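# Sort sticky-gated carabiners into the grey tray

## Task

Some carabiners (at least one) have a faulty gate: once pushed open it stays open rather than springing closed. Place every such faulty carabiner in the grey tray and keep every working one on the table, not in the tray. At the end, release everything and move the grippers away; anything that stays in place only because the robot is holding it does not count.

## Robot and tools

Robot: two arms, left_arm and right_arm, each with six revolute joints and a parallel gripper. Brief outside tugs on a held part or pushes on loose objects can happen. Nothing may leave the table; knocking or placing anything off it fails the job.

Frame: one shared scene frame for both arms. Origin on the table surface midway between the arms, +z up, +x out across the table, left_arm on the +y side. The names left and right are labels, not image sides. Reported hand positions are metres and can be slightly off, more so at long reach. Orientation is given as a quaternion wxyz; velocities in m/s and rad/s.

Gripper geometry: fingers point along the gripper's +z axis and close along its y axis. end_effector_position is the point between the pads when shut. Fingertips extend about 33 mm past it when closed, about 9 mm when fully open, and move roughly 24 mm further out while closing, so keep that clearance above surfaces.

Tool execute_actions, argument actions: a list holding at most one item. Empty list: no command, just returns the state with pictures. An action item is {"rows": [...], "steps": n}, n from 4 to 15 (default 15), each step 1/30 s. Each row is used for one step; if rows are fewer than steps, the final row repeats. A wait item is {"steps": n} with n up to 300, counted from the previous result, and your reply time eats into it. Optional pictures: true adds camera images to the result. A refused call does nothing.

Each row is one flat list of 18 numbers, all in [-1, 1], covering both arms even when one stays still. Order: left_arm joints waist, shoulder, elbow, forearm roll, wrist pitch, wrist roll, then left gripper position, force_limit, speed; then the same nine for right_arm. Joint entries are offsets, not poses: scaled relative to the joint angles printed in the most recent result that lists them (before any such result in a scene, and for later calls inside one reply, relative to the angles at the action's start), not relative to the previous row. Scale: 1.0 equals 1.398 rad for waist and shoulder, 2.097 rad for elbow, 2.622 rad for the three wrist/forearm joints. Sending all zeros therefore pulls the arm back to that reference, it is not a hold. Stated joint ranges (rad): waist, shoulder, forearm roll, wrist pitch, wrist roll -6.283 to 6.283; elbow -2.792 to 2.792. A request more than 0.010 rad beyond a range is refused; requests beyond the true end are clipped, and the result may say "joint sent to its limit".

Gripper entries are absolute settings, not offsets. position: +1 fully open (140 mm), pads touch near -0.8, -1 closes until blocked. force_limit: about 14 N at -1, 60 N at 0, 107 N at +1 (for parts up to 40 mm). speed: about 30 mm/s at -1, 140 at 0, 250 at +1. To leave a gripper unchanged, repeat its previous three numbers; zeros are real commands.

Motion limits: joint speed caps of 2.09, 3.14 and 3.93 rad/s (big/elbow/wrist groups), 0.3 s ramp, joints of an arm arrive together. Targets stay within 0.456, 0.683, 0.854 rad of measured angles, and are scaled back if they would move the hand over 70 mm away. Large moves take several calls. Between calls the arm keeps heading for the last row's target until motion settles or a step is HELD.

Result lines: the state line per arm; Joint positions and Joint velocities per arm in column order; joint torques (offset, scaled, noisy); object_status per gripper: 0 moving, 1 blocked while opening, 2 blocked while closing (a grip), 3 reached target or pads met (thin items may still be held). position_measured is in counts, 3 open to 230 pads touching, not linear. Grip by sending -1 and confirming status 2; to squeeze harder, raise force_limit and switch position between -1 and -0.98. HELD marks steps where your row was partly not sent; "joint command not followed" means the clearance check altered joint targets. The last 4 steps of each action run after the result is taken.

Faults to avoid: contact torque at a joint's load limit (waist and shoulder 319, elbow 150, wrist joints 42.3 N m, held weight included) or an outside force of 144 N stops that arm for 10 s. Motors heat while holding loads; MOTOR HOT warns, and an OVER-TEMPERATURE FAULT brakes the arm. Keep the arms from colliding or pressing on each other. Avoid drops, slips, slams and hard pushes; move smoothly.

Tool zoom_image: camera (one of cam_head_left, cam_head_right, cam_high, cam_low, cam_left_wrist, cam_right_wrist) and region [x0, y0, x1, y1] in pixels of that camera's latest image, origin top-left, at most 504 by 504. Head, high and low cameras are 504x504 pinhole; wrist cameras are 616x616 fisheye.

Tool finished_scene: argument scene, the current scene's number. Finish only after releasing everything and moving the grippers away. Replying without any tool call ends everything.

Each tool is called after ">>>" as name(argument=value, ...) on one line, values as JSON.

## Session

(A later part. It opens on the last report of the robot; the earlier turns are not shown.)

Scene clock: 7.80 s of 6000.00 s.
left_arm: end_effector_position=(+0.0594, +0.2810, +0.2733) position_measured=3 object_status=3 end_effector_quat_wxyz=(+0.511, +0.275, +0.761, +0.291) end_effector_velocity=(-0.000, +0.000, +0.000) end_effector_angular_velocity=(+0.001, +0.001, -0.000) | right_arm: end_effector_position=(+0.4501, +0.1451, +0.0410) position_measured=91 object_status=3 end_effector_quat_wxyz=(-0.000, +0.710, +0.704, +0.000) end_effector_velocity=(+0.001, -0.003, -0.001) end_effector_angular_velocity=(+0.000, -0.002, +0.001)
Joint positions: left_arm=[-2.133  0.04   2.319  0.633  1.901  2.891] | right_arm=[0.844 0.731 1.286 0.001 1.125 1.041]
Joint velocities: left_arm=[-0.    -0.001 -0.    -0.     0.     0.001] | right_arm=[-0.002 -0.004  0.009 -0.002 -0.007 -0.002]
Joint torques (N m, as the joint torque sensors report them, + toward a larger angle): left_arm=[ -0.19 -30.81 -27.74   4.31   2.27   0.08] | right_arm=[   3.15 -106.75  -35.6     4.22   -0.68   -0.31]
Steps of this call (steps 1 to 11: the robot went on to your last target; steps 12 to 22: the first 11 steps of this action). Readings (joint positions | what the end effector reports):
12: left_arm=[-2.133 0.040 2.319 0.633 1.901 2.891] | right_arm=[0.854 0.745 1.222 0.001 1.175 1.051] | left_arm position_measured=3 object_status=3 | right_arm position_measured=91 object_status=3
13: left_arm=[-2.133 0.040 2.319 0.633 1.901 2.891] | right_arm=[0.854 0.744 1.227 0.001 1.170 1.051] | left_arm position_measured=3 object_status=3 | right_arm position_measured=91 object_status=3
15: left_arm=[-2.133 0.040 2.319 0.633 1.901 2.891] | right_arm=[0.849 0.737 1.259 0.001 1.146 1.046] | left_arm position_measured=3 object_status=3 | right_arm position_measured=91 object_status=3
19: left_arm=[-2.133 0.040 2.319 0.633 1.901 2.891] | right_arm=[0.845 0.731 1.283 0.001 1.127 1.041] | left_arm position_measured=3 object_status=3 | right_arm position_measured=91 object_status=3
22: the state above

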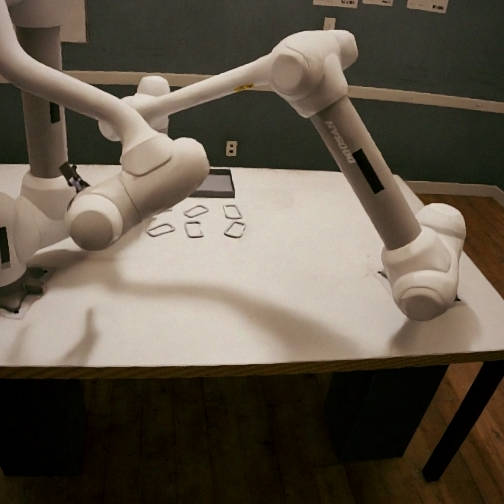

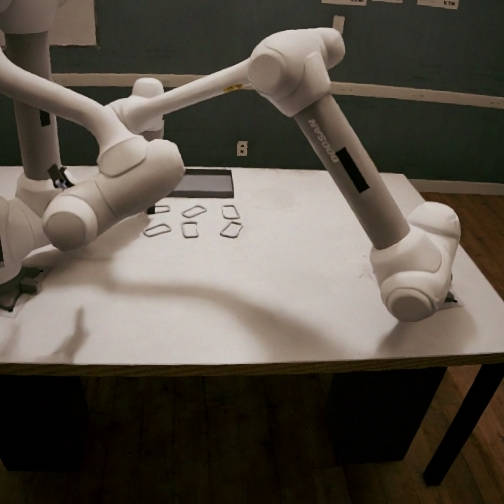

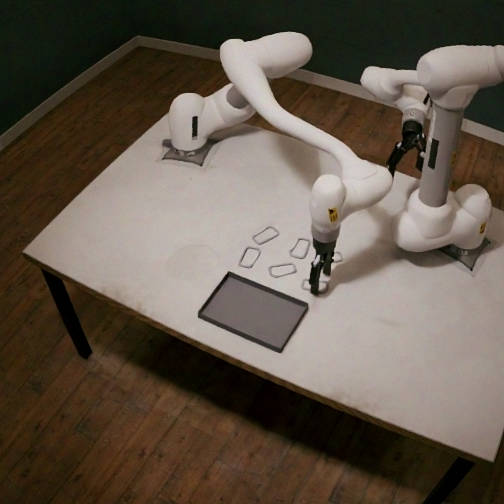

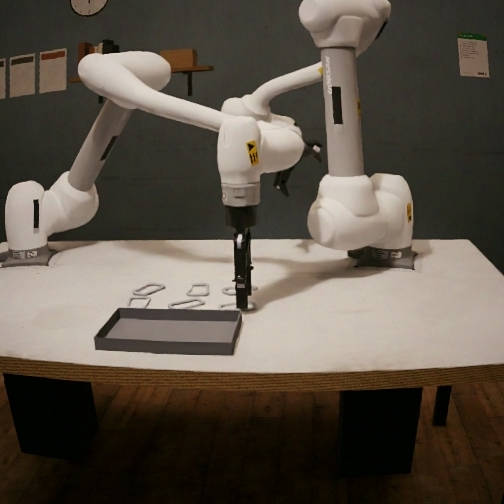

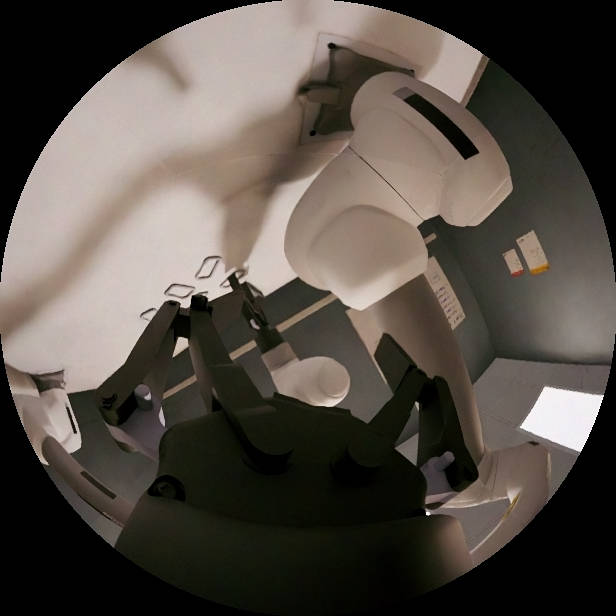

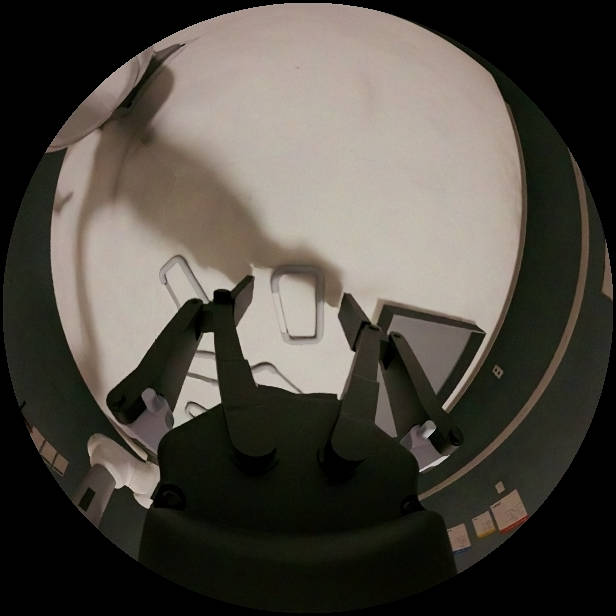

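>>> execute_actions(actions=[{"rows":[[0,0,0,0,0,0,1,0,0,-0.0057,-0.0115,0.0187,0,-0.0088,-0.003,0.3,-0.6,0],[0,0,0,0,0,0,1,0,0,-0.0057,-0.0115,0.0187,0,-0.0088,-0.003,0.3,-0.6,0],[0,0,0,0,0,0,1,0,0,-0.0057,-0.0115,0.0187,0,-0.0088,-0.003,0.3,-0.6,0],[0,0,0,0,0,0,1,0,0,-0.0057,-0.0115,0.0187,0,-0.0088,-0.003,0.3,-0.6,0],[0,0,0,0,0,0,1,0,0,-0.0057,-0.0115,0.0187,0,-0.0088,-0.003,-0.05,-0.6,0]],"steps":15}])

>>> execute_actions(actions=[{"steps":6}], pictures=true)

>>> zoom_image(camera="cam_right_wrist", region=[200, 220, 400, 420])

>>> zoom_image(camera="cam_low", region=[200, 240, 300, 330])

Scene clock: 8.70 s of 6000.00 s.
left_arm: end_effector_position=(+0.0594, +0.2810, +0.2733) position_measured=3 object_status=3 end_effector_quat_wxyz=(+0.511, +0.275, +0.761, +0.291) end_effector_velocity=(+0.000, +0.000, +0.000) end_effector_angular_velocity=(-0.002, -0.000, +0.001) | right_arm: end_effector_position=(+0.4497, +0.1304, +0.0360) position_measured=131 object_status=0 end_effector_quat_wxyz=(-0.000, +0.710, +0.704, +0.000) end_effector_velocity=(-0.000, -0.003, +0.000) end_effector_angular_velocity=(+0.000, -0.000, -0.001)
Joint positions: left_arm=[-2.133  0.04   2.319  0.633  1.901  2.891] | right_arm=[0.836 0.715 1.324 0.001 1.102 1.033]
Joint velocities: left_arm=[ 0.    -0.001  0.     0.     0.    -0.002] | right_arm=[-0.001 -0.004  0.006 -0.    -0.003 -0.   ]
Joint torques (N m, as the joint torque sensors report them, + toward a larger angle): left_arm=[ -0.76 -31.21 -27.68   4.27   2.28   0.  ] | right_arm=[   2.53 -107.63  -35.77    3.73   -0.15   -0.22]
Steps of this call (steps 1 to 4: the last 4 steps of your previous action; steps 5 to 15: the robot went on to your last target; step 16: nothing new was sent; steps 17 to 27: the first 11 steps of this action). Readings (joint positions | what the end effector reports):
17: left_arm=[-2.133 0.040 2.319 0.633 1.901 2.891] | right_arm=[0.844 0.730 1.286 0.001 1.124 1.041] | left_arm position_measured=3 object_status=3 | right_arm position_measured=91 object_status=3
18: left_arm=[-2.133 0.040 2.319 0.633 1.901 2.891] | right_arm=[0.843 0.728 1.291 0.001 1.121 1.040] | left_arm position_measured=3 object_status=3 | right_arm position_measured=91 object_status=3
20: left_arm=[-2.133 0.040 2.319 0.633 1.901 2.891] | right_arm=[0.839 0.720 1.312 0.001 1.110 1.036] | left_arm position_measured=3 object_status=3 | right_arm position_measured=91 object_status=3
24: left_arm=[-2.133 0.040 2.319 0.633 1.901 2.891] | right_arm=[0.836 0.715 1.323 0.001 1.103 1.033] | left_arm position_measured=3 object_status=3 | right_arm position_measured=109 object_status=0
27: the state above

Scene clock: 8.90 s of 6000.00 s.
left_arm: end_effector_position=(+0.0594, +0.2810, +0.2733) position_measured=3 object_status=3 end_effector_quat_wxyz=(+0.511, +0.275, +0.761, +0.291) end_effector_velocity=(-0.000, +0.000, +0.000) end_effector_angular_velocity=(-0.000, +0.001, -0.000) | right_arm: end_effector_position=(+0.4496, +0.1302, +0.0360) position_measured=135 object_status=0 end_effector_quat_wxyz=(-0.000, +0.710, +0.704, +0.000) end_effector_velocity=(+0.000, -0.000, +0.000) end_effector_angular_velocity=(+0.000, -0.000, -0.000)
Joint positions: left_arm=[-2.133  0.04   2.319  0.633  1.901  2.891] | right_arm=[0.836 0.714 1.325 0.001 1.102 1.033]
Joint velocities: left_arm=[-0.001 -0.001  0.    -0.001  0.     0.   ] | right_arm=[-0. -0.  0. -0. -0.  0.]
Joint torques (N m, as the joint torque sensors report them, + toward a larger angle): left_arm=[ -0.92 -31.24 -27.7    4.35   2.27   0.05] | right_arm=[   3.32 -108.69  -35.66    3.91   -0.14   -0.26]
Kept back: nothing.
Steps of this call (steps 1 to 4: the last 4 steps of your previous action; steps 5 to 6: the robot went on to your last target). Readings (joint positions | what the end effector reports):
1: left_arm=[-2.133 0.040 2.319 0.633 1.901 2.891] | right_arm=[0.836 0.715 1.324 0.001 1.102 1.033] | left_arm position_measured=3 object_status=3 | right_arm position_measured=135 object_status=0
2: left_arm=[-2.133 0.040 2.319 0.633 1.901 2.891] | right_arm=[0.836 0.715 1.325 0.001 1.102 1.033] | left_arm position_measured=3 object_status=3 | right_arm position_measured=135 object_status=0
4: left_arm=[-2.133 0.040 2.319 0.633 1.901 2.891] | right_arm=[0.836 0.715 1.325 0.001 1.102 1.033] | left_arm position_measured=3 object_status=3 | right_arm position_measured=135 object_status=0
6: the state above

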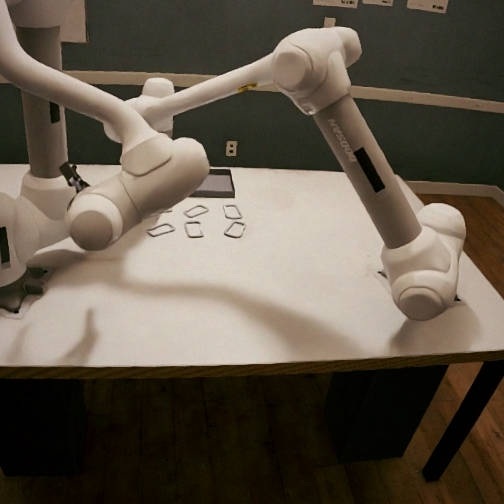

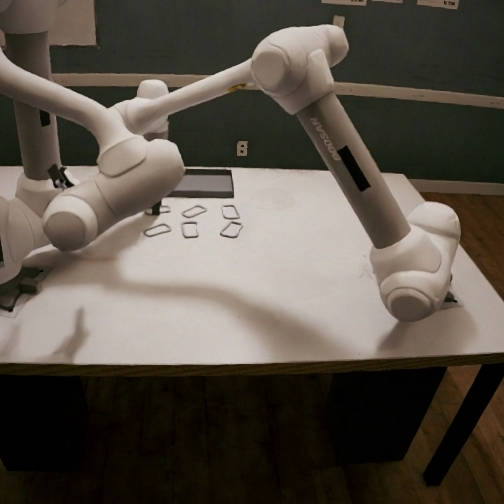

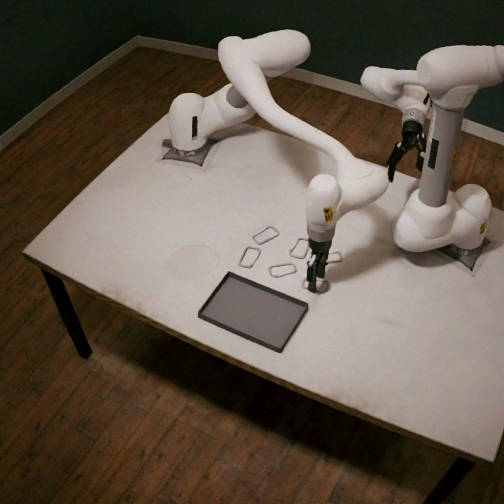

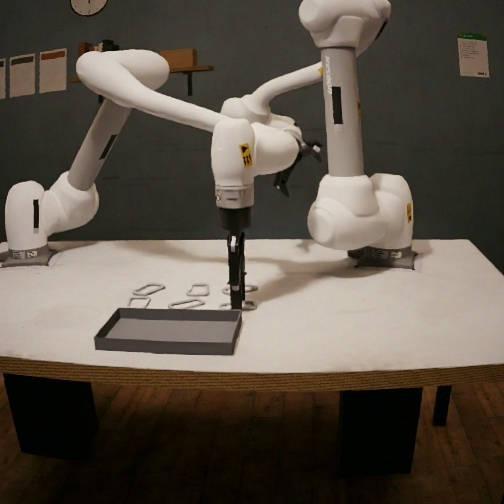

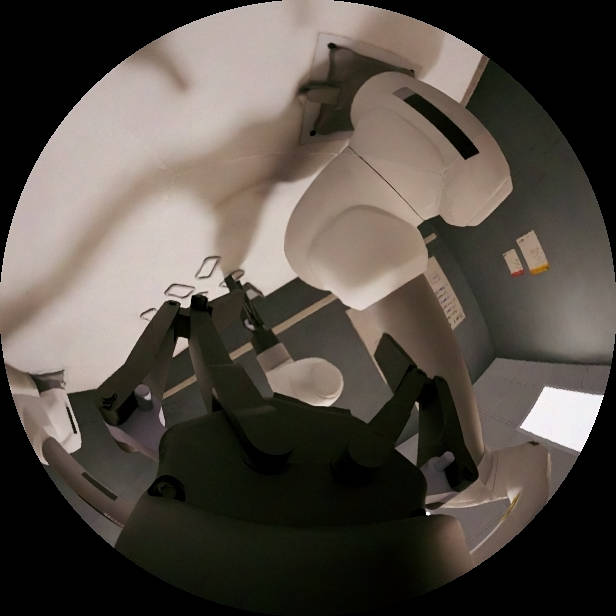

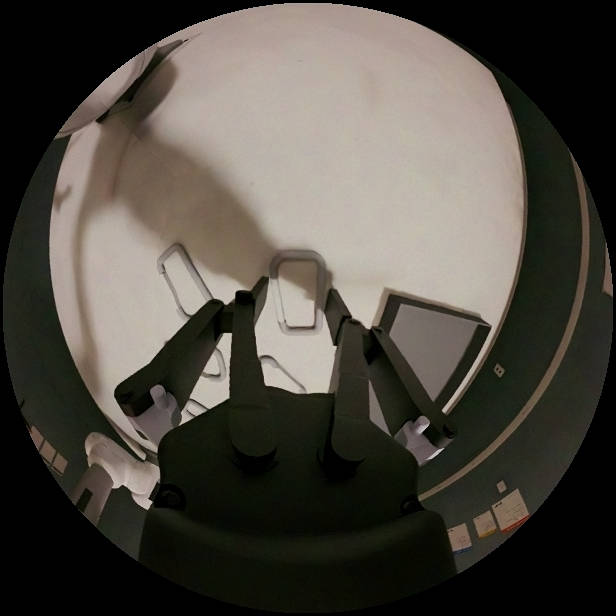

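Region (200, 220, 400, 420) of cam_right_wrist's 616x616 image, scaled by 2.520, with more detail than that image has.

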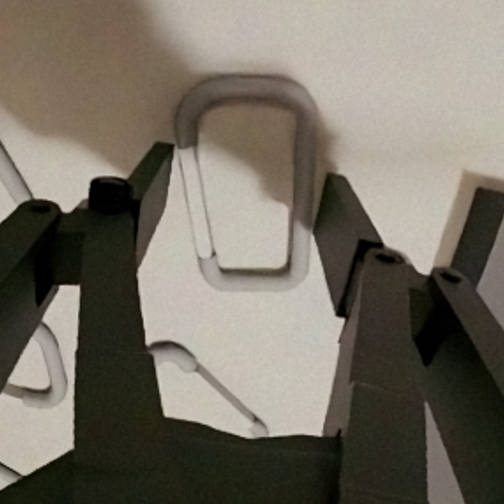

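Region (200, 240, 300, 330) of cam_low's 504x504 image, scaled by 5.040, with more detail than that image has; it fills the top 454 rows of this view, and the rest is white.

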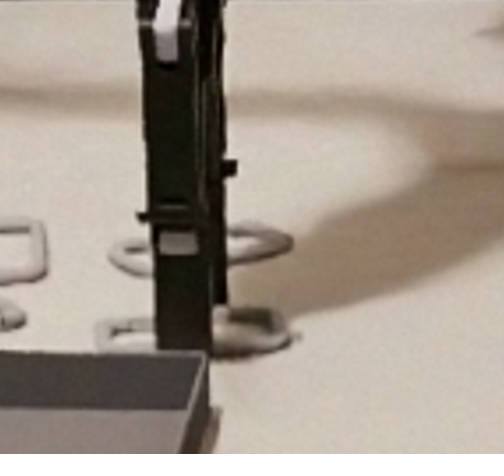

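>>> execute_actions(actions=[{"rows":[[0,0,0,0,0,0,1,0,0,-0.0015,-0.0038,0.0046,0,-0.0017,-0.0008,-0.05,-0.6,-0.5],[0,0,0,0,0,0,1,0,0,-0.0015,-0.0038,0.0046,0,-0.0017,-0.0008,-0.05,-0.6,-0.5],[0,0,0,0,0,0,1,0,0,-0.0015,-0.0038,0.0046,0,-0.0017,-0.0008,-0.05,-0.6,-0.5],[0,0,0,0,0,0,1,0,0,-0.0015,-0.0038,0.0046,0,-0.0017,-0.0008,-0.05,-0.6,-0.5],[0,0,0,0,0,0,1,0,0,-0.0015,-0.0038,0.0046,0,-0.0017,-0.0008,-0.6,-0.6,-0.5]],"steps":15}])

>>> execute_actions(actions=[{"steps":10}], pictures=true)

>>> zoom_image(camera="cam_right_wrist", region=[200, 220, 400, 420])

Scene clock: 9.67 s of 6000.00 s.
left_arm: end_effector_position=(+0.0594, +0.2810, +0.2733) position_measured=3 object_status=3 end_effector_quat_wxyz=(+0.511, +0.275, +0.761, +0.291) end_effector_velocity=(-0.000, -0.000, -0.000) end_effector_angular_velocity=(+0.001, -0.000, -0.001) | right_arm: end_effector_position=(+0.4495, +0.1264, +0.0362) position_measured=160 object_status=0 end_effector_quat_wxyz=(-0.000, +0.710, +0.704, +0.000) end_effector_velocity=(+0.000, -0.000, -0.001) end_effector_angular_velocity=(-0.001, +0.001, +0.000)
Joint positions: left_arm=[-2.133  0.04   2.319  0.633  1.901  2.891] | right_arm=[0.834 0.709 1.334 0.001 1.097 1.031]
Joint velocities: left_arm=[-0.     0.    -0.     0.    -0.     0.001] | right_arm=[-0.     0.001  0.    -0.    -0.    -0.   ]
Joint torques (N m, as the joint torque sensors report them, + toward a larger angle): left_arm=[ -0.39 -31.48 -27.78   4.33   2.2    0.02] | right_arm=[  5.5  -86.3  -23.84   4.94   0.23  -0.26]
Steps of this call (steps 1 to 12: the robot went on to your last target; steps 13 to 23: the first 11 steps of this action). Readings (joint positions | what the end effector reports):
13: left_arm=[-2.133 0.040 2.319 0.633 1.901 2.891] | right_arm=[0.836 0.714 1.325 0.001 1.102 1.033] | left_arm position_measured=3 object_status=3 | right_arm position_measured=135 object_status=3
14: left_arm=[-2.133 0.040 2.319 0.633 1.901 2.891] | right_arm=[0.836 0.713 1.327 0.001 1.101 1.033] | left_arm position_measured=3 object_status=3 | right_arm position_measured=135 object_status=3
16: left_arm=[-2.133 0.040 2.319 0.633 1.901 2.891] | right_arm=[0.835 0.711 1.332 0.001 1.099 1.032] | left_arm position_measured=3 object_status=3 | right_arm position_measured=135 object_status=3
20: left_arm=[-2.133 0.040 2.319 0.633 1.901 2.891] | right_arm=[0.834 0.709 1.334 0.001 1.098 1.031] | left_arm position_measured=3 object_status=3 | right_arm position_measured=146 object_status=0
23: the state above

Scene clock: 10.00 s of 6000.00 s.
left_arm: end_effector_position=(+0.0594, +0.2810, +0.2733) position_measured=3 object_status=3 end_effector_quat_wxyz=(+0.511, +0.275, +0.761, +0.291) end_effector_velocity=(+0.000, +0.000, +0.000) end_effector_angular_velocity=(-0.002, +0.002, +0.002) | right_arm: end_effector_position=(+0.4495, +0.1263, +0.0362) position_measured=170 object_status=2 end_effector_quat_wxyz=(-0.000, +0.710, +0.704, +0.000) end_effector_velocity=(-0.001, -0.000, -0.002) end_effector_angular_velocity=(-0.002, +0.001, +0.001)
Joint positions: left_arm=[-2.133  0.04   2.319  0.633  1.901  2.891] | right_arm=[0.834 0.709 1.334 0.001 1.097 1.031]
Joint velocities: left_arm=[ 0.001 -0.002 -0.    -0.001 -0.    -0.001] | right_arm=[ 0.001  0.002  0.    -0.    -0.    -0.   ]
Joint torques (N m, as the joint torque sensors report them, + toward a larger angle): left_arm=[ -0.09 -30.9  -27.76   4.31   2.25   0.03] | right_arm=[  9.79 -70.59 -12.64   6.47   2.08  -0.32]
Kept back: nothing.
Steps of this call (steps 1 to 4: the last 4 steps of your previous action; steps 5 to 10: the robot went on to your last target). Readings (joint positions | what the end effector reports):
1: left_arm=[-2.133 0.040 2.319 0.633 1.901 2.891] | right_arm=[0.834 0.709 1.334 0.001 1.097 1.031] | left_arm position_measured=3 object_status=3 | right_arm position_measured=165 object_status=0
2: left_arm=[-2.133 0.040 2.319 0.633 1.901 2.891] | right_arm=[0.834 0.709 1.334 0.001 1.097 1.031] | left_arm position_measured=3 object_status=3 | right_arm position_measured=169 object_status=0
4: left_arm=[-2.133 0.040 2.319 0.633 1.901 2.891] | right_arm=[0.834 0.709 1.334 0.001 1.097 1.031] | left_arm position_measured=3 object_status=3 | right_arm position_measured=170 object_status=0
8: left_arm=[-2.133 0.040 2.319 0.633 1.901 2.891] | right_arm=[0.834 0.709 1.334 0.001 1.097 1.031] | left_arm position_measured=3 object_status=3 | right_arm position_measured=170 object_status=2
10: the state above

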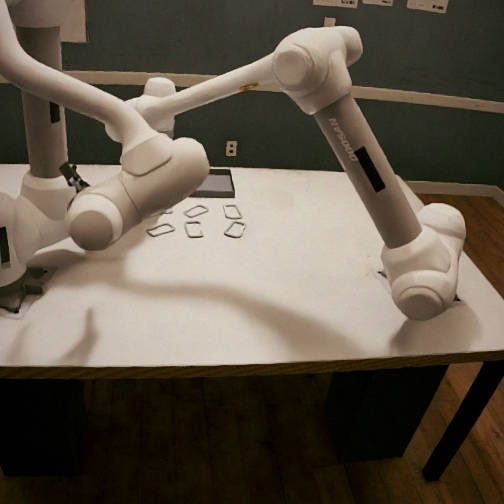

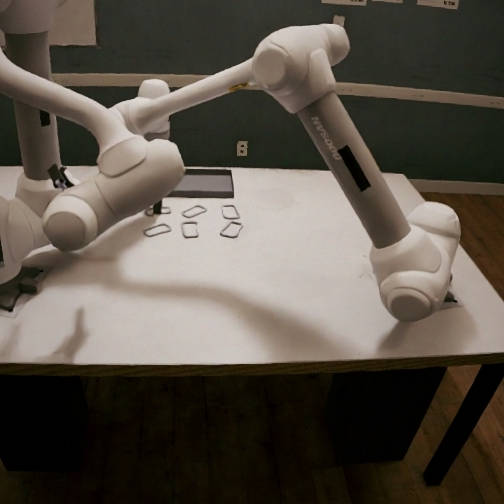

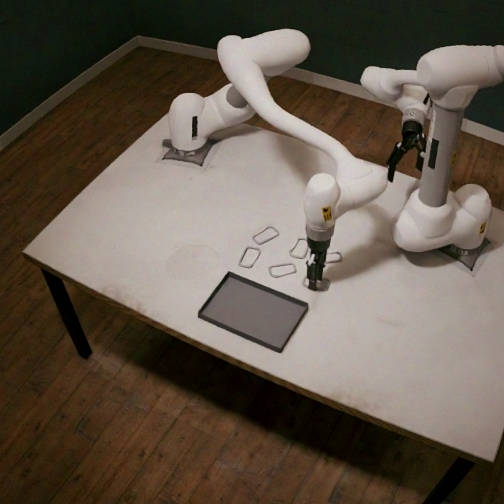

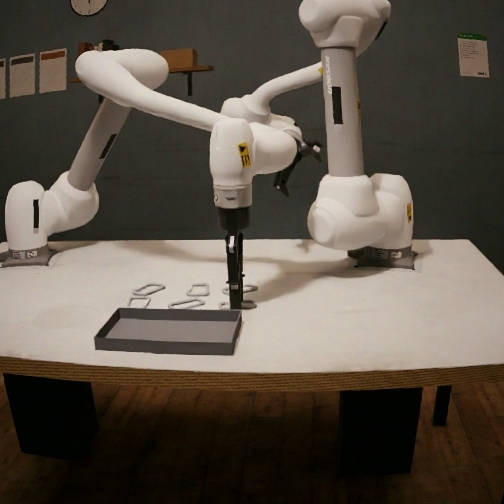

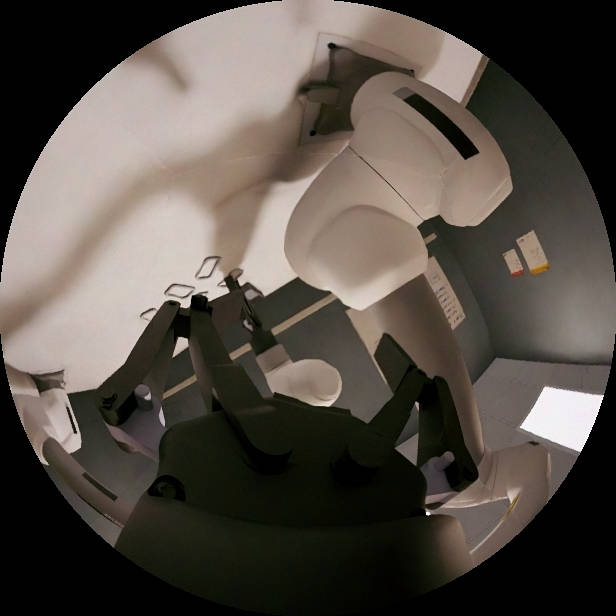

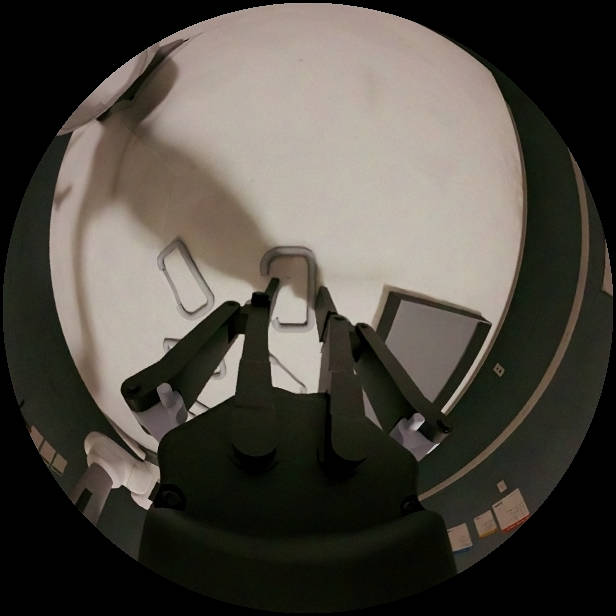

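Region (200, 220, 400, 420) of cam_right_wrist's 616x616 image, scaled by 2.520, with more detail than that image has.

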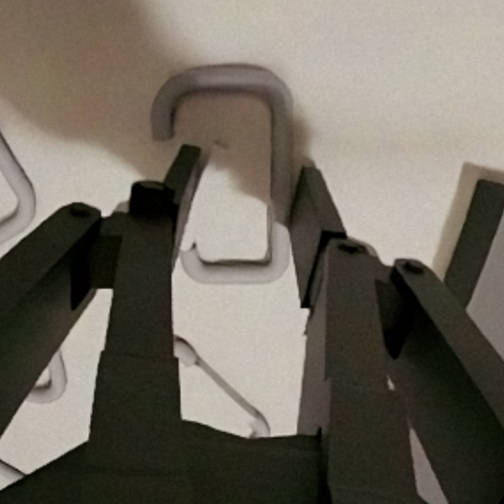

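>>> execute_actions(actions=[{"rows":[[0,0,0,0,0,0,1,0,0,0,-0.0031,-0.0019,0,0.0032,0,-0.62,-0.6,-0.5]],"steps":15}])

>>> execute_actions(actions=[{"steps":8}], pictures=true)

>>> zoom_image(camera="cam_right_wrist", region=[200, 220, 400, 420])

Scene clock: 10.53 s of 6000.00 s.
left_arm: end_effector_position=(+0.0594, +0.2810, +0.2733) position_measured=3 object_status=3 end_effector_quat_wxyz=(+0.511, +0.275, +0.761, +0.291) end_effector_velocity=(+0.000, -0.000, +0.000) end_effector_angular_velocity=(-0.001, -0.000, +0.000) | right_arm: end_effector_position=(+0.4495, +0.1263, +0.0419) position_measured=174 object_status=2 end_effector_quat_wxyz=(-0.000, +0.710, +0.704, +0.000) end_effector_velocity=(+0.000, +0.001, +0.002) end_effector_angular_velocity=(+0.001, -0.001, -0.000)
Joint positions: left_arm=[-2.133  0.04   2.319  0.633  1.901  2.891] | right_arm=[0.834 0.705 1.33  0.001 1.106 1.031]
Joint velocities: left_arm=[ 0. -0. -0.  0.  0. -0.] | right_arm=[ 0.    -0.001 -0.001 -0.     0.001  0.001]
Joint torques (N m, as the joint torque sensors report them, + toward a larger angle): left_arm=[ -0.31 -31.35 -27.74   4.47   2.2   -0.03] | right_arm=[   2.92 -107.22  -36.01    4.06   -0.29   -0.29]
Steps of this call (steps 1 to 5: the robot went on to your last target; steps 6 to 16: the first 11 steps of this action). Readings (joint positions | what the end effector reports):
6: left_arm=[-2.133 0.040 2.319 0.633 1.901 2.891] | right_arm=[0.834 0.709 1.334 0.001 1.097 1.031] | left_arm position_measured=3 object_status=3 | right_arm position_measured=170 object_status=0
7: left_arm=[-2.133 0.040 2.319 0.633 1.901 2.891] | right_arm=[0.834 0.708 1.334 0.001 1.099 1.031] | left_arm position_measured=3 object_status=3 | right_arm position_measured=170 object_status=0
9: left_arm=[-2.133 0.040 2.319 0.633 1.901 2.891] | right_arm=[0.834 0.707 1.332 0.001 1.103 1.031] | left_arm position_measured=3 object_status=3 | right_arm position_measured=174 object_status=0
13: left_arm=[-2.133 0.040 2.319 0.633 1.901 2.891] | right_arm=[0.834 0.705 1.331 0.001 1.105 1.031] | left_arm position_measured=3 object_status=3 | right_arm position_measured=174 object_status=0
16: the state above

Scene clock: 10.80 s of 6000.00 s.
left_arm: end_effector_position=(+0.0594, +0.2810, +0.2733) position_measured=3 object_status=3 end_effector_quat_wxyz=(+0.511, +0.275, +0.761, +0.291) end_effector_velocity=(+0.000, -0.000, +0.000) end_effector_angular_velocity=(-0.001, -0.000, -0.000) | right_arm: end_effector_position=(+0.4495, +0.1263, +0.0421) position_measured=174 object_status=2 end_effector_quat_wxyz=(-0.000, +0.710, +0.704, +0.000) end_effector_velocity=(-0.000, +0.000, -0.000) end_effector_angular_velocity=(+0.000, +0.001, -0.001)
Joint positions: left_arm=[-2.133  0.04   2.319  0.633  1.901  2.891] | right_arm=[0.834 0.705 1.33  0.001 1.106 1.031]
Joint velocities: left_arm=[ 0. -0. -0.  0. -0. -0.] | right_arm=[-0.     0.    -0.     0.001  0.     0.001]
Joint torques (N m, as the joint torque sensors report them, + toward a larger angle): left_arm=[  0.11 -31.16 -27.54   4.34   2.16   0.03] | right_arm=[   2.78 -106.17  -35.38    4.35   -0.04   -0.34]
Kept back: nothing.
Steps of this call (steps 1 to 4: the last 4 steps of your previous action; steps 5 to 8: the robot went on to your last target). Readings (joint positions | what the end effector reports):
1: left_arm=[-2.133 0.040 2.319 0.633 1.901 2.891] | right_arm=[0.834 0.705 1.330 0.001 1.106 1.031] | left_arm position_measured=3 object_status=3 | right_arm position_measured=174 object_status=2
2: left_arm=[-2.133 0.040 2.319 0.633 1.901 2.891] | right_arm=[0.834 0.705 1.330 0.001 1.106 1.031] | left_arm position_measured=3 object_status=3 | right_arm position_measured=174 object_status=2
4: left_arm=[-2.133 0.040 2.319 0.633 1.901 2.891] | right_arm=[0.834 0.705 1.330 0.001 1.106 1.031] | left_arm position_measured=3 object_status=3 | right_arm position_measured=174 object_status=2
8: the state above

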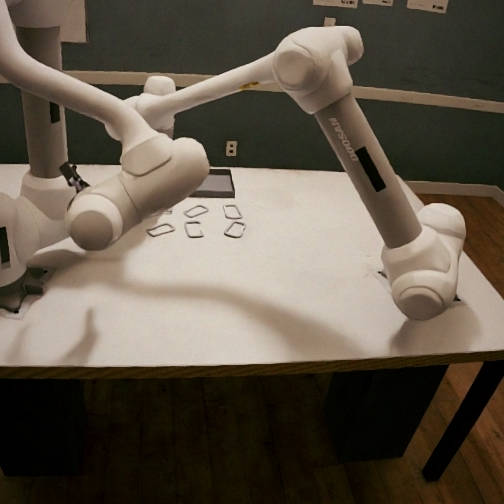

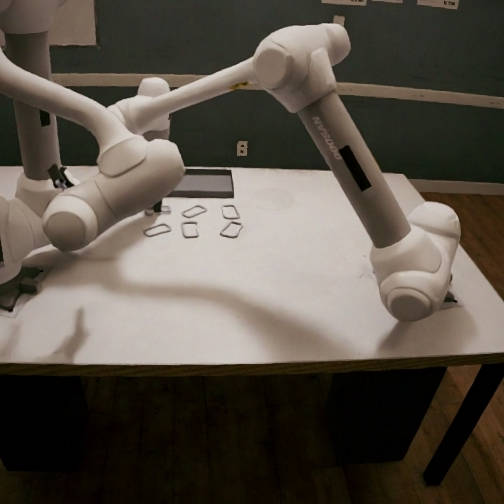

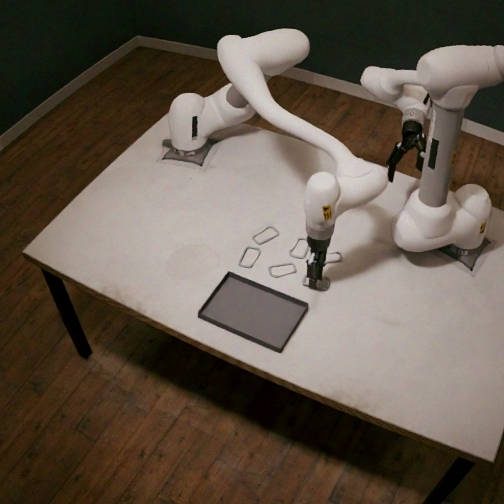

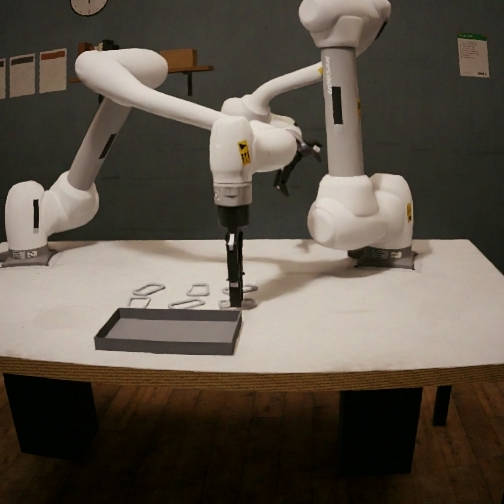

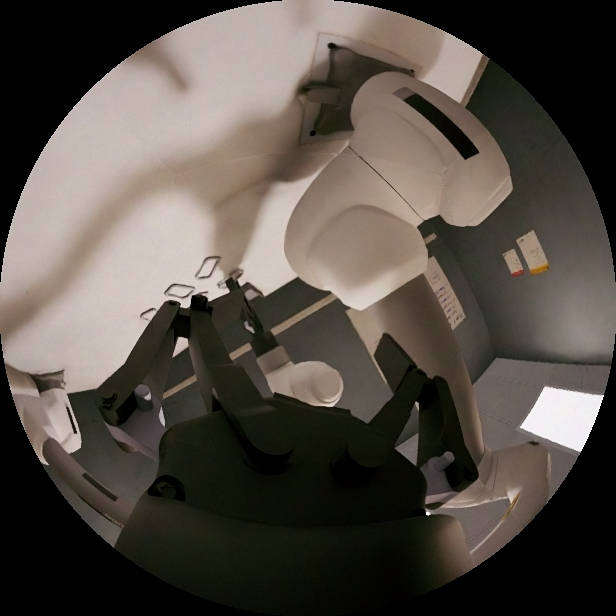

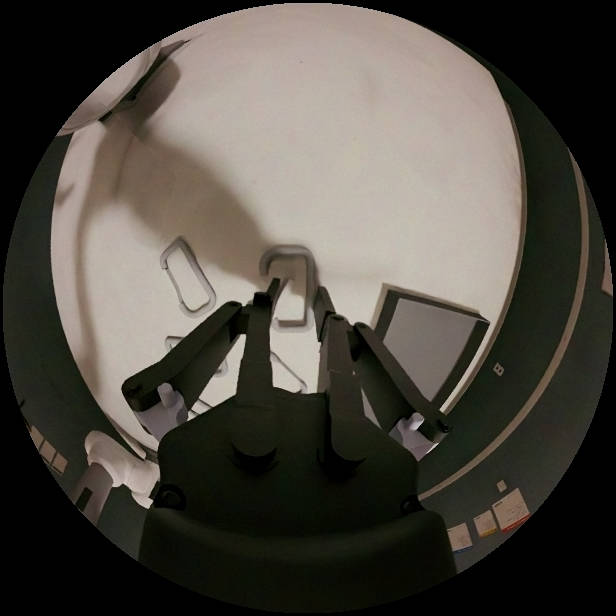

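Region (200, 220, 400, 420) of cam_right_wrist's 616x616 image, scaled by 2.520, with more detail than that image has.

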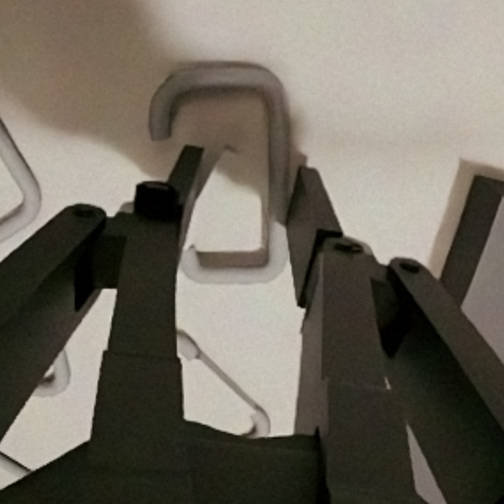

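>>> execute_actions(actions=[{"rows":[[0,0,0,0,0,0,1,0,0,0,0,0,0,0,0,0.2,-0.6,0.3]],"steps":15}], pictures=true)

>>> zoom_image(camera="cam_right_wrist", region=[200, 220, 400, 420])

Scene clock: 11.30 s of 6000.00 s.
left_arm: end_effector_position=(+0.0594, +0.2810, +0.2733) position_measured=3 object_status=3 end_effector_quat_wxyz=(+0.511, +0.275, +0.761, +0.291) end_effector_velocity=(+0.000, -0.000, -0.000) end_effector_angular_velocity=(+0.002, -0.001, -0.000) | right_arm: end_effector_position=(+0.4496, +0.1263, +0.0421) position_measured=104 object_status=0 end_effector_quat_wxyz=(-0.000, +0.710, +0.704, +0.000) end_effector_velocity=(-0.001, +0.000, -0.002) end_effector_angular_velocity=(-0.002, +0.002, +0.000)
Joint positions: left_arm=[-2.133  0.04   2.319  0.633  1.901  2.891] | right_arm=[0.834 0.705 1.33  0.001 1.106 1.031]
Joint velocities: left_arm=[ 0.     0.001 -0.     0.001  0.     0.001] | right_arm=[ 0.     0.002  0.     0.001  0.    -0.   ]
Joint torques (N m, as the joint torque sensors report them, + toward a larger angle): left_arm=[ -0.01 -31.05 -27.53   4.24   2.11  -0.03] | right_arm=[   3.41 -105.16  -35.3     3.9    -0.1    -0.36]
Steps of this call (steps 1 to 4: the robot went on to your last target; steps 5 to 15: the first 11 steps of this action). Readings (joint positions | what the end effector reports):
5: left_arm=[-2.133 0.040 2.319 0.633 1.901 2.891] | right_arm=[0.834 0.705 1.330 0.001 1.106 1.031] | left_arm position_measured=3 object_status=3 | right_arm position_measured=174 object_status=0
6: left_arm=[-2.133 0.040 2.319 0.633 1.901 2.891] | right_arm=[0.834 0.705 1.330 0.001 1.106 1.031] | left_arm position_measured=3 object_status=3 | right_arm position_measured=174 object_status=0
8: left_arm=[-2.133 0.040 2.319 0.633 1.901 2.891] | right_arm=[0.834 0.705 1.330 0.001 1.106 1.031] | left_arm position_measured=3 object_status=3 | right_arm position_measured=152 object_status=0
12: left_arm=[-2.133 0.040 2.319 0.633 1.901 2.891] | right_arm=[0.834 0.705 1.330 0.001 1.106 1.031] | left_arm position_measured=3 object_status=3 | right_arm position_measured=115 object_status=0
15: the state above

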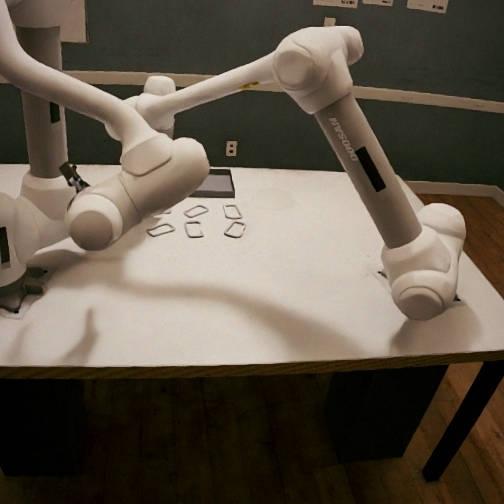

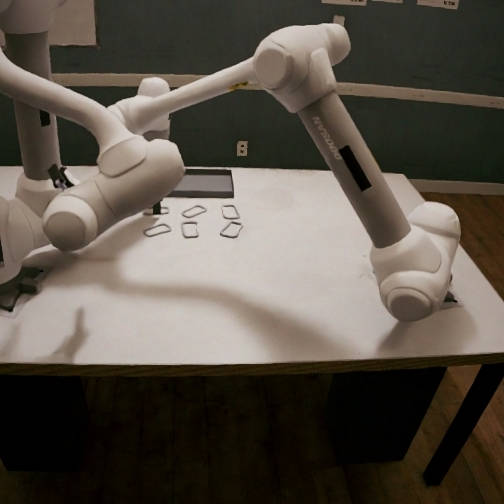

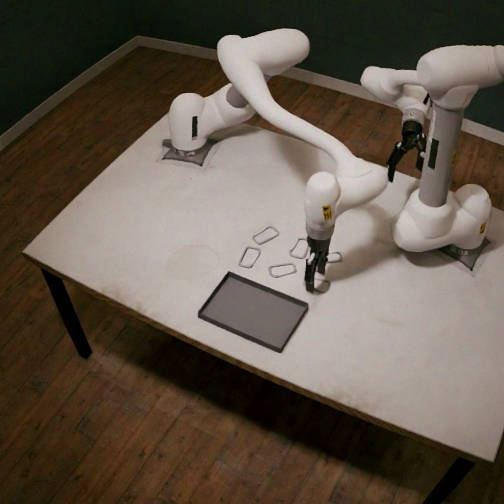

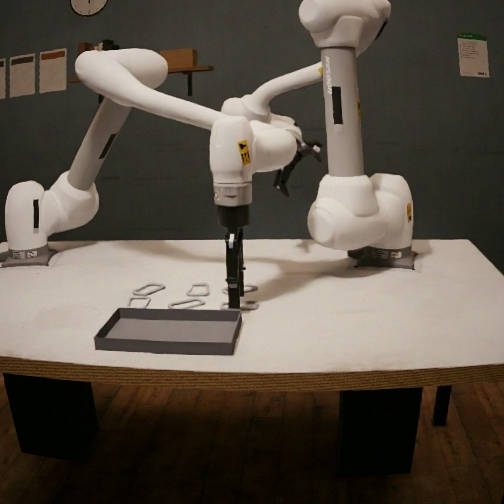

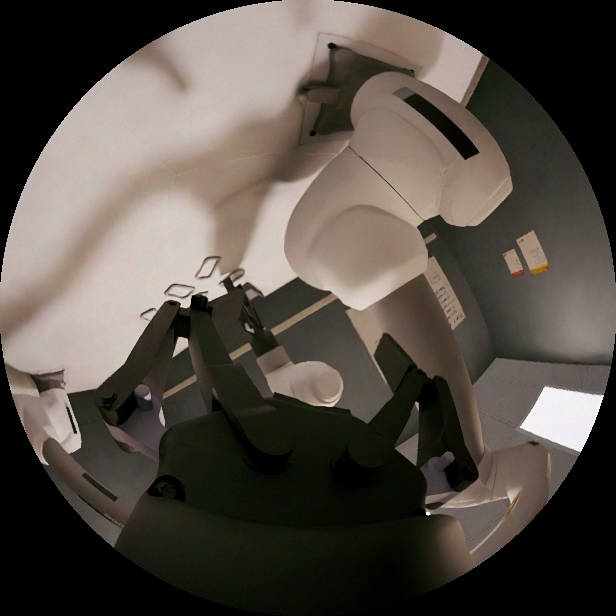

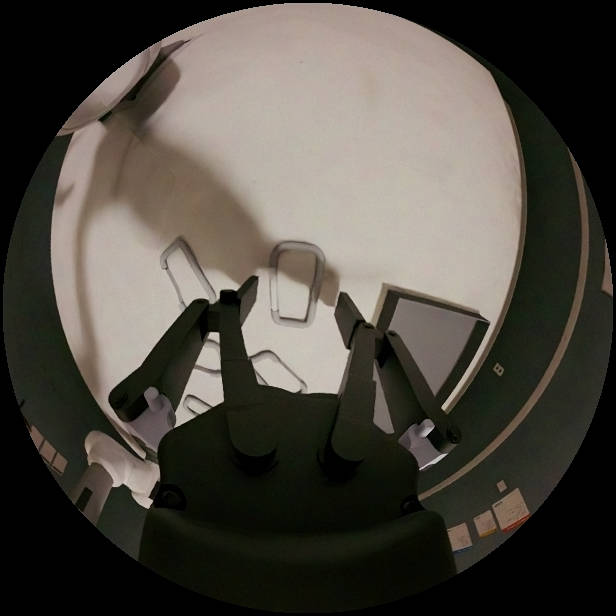

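Region (200, 220, 400, 420) of cam_right_wrist's 616x616 image, scaled by 2.520, with more detail than that image has.

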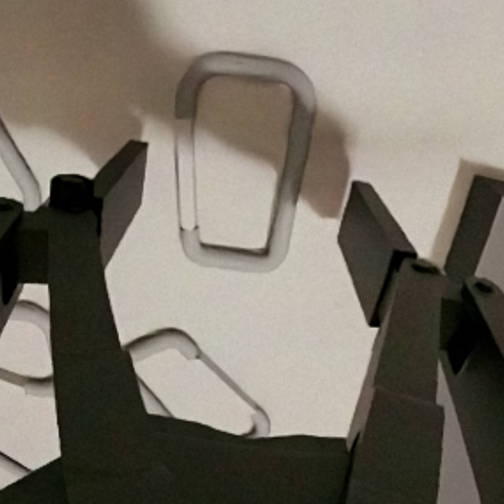

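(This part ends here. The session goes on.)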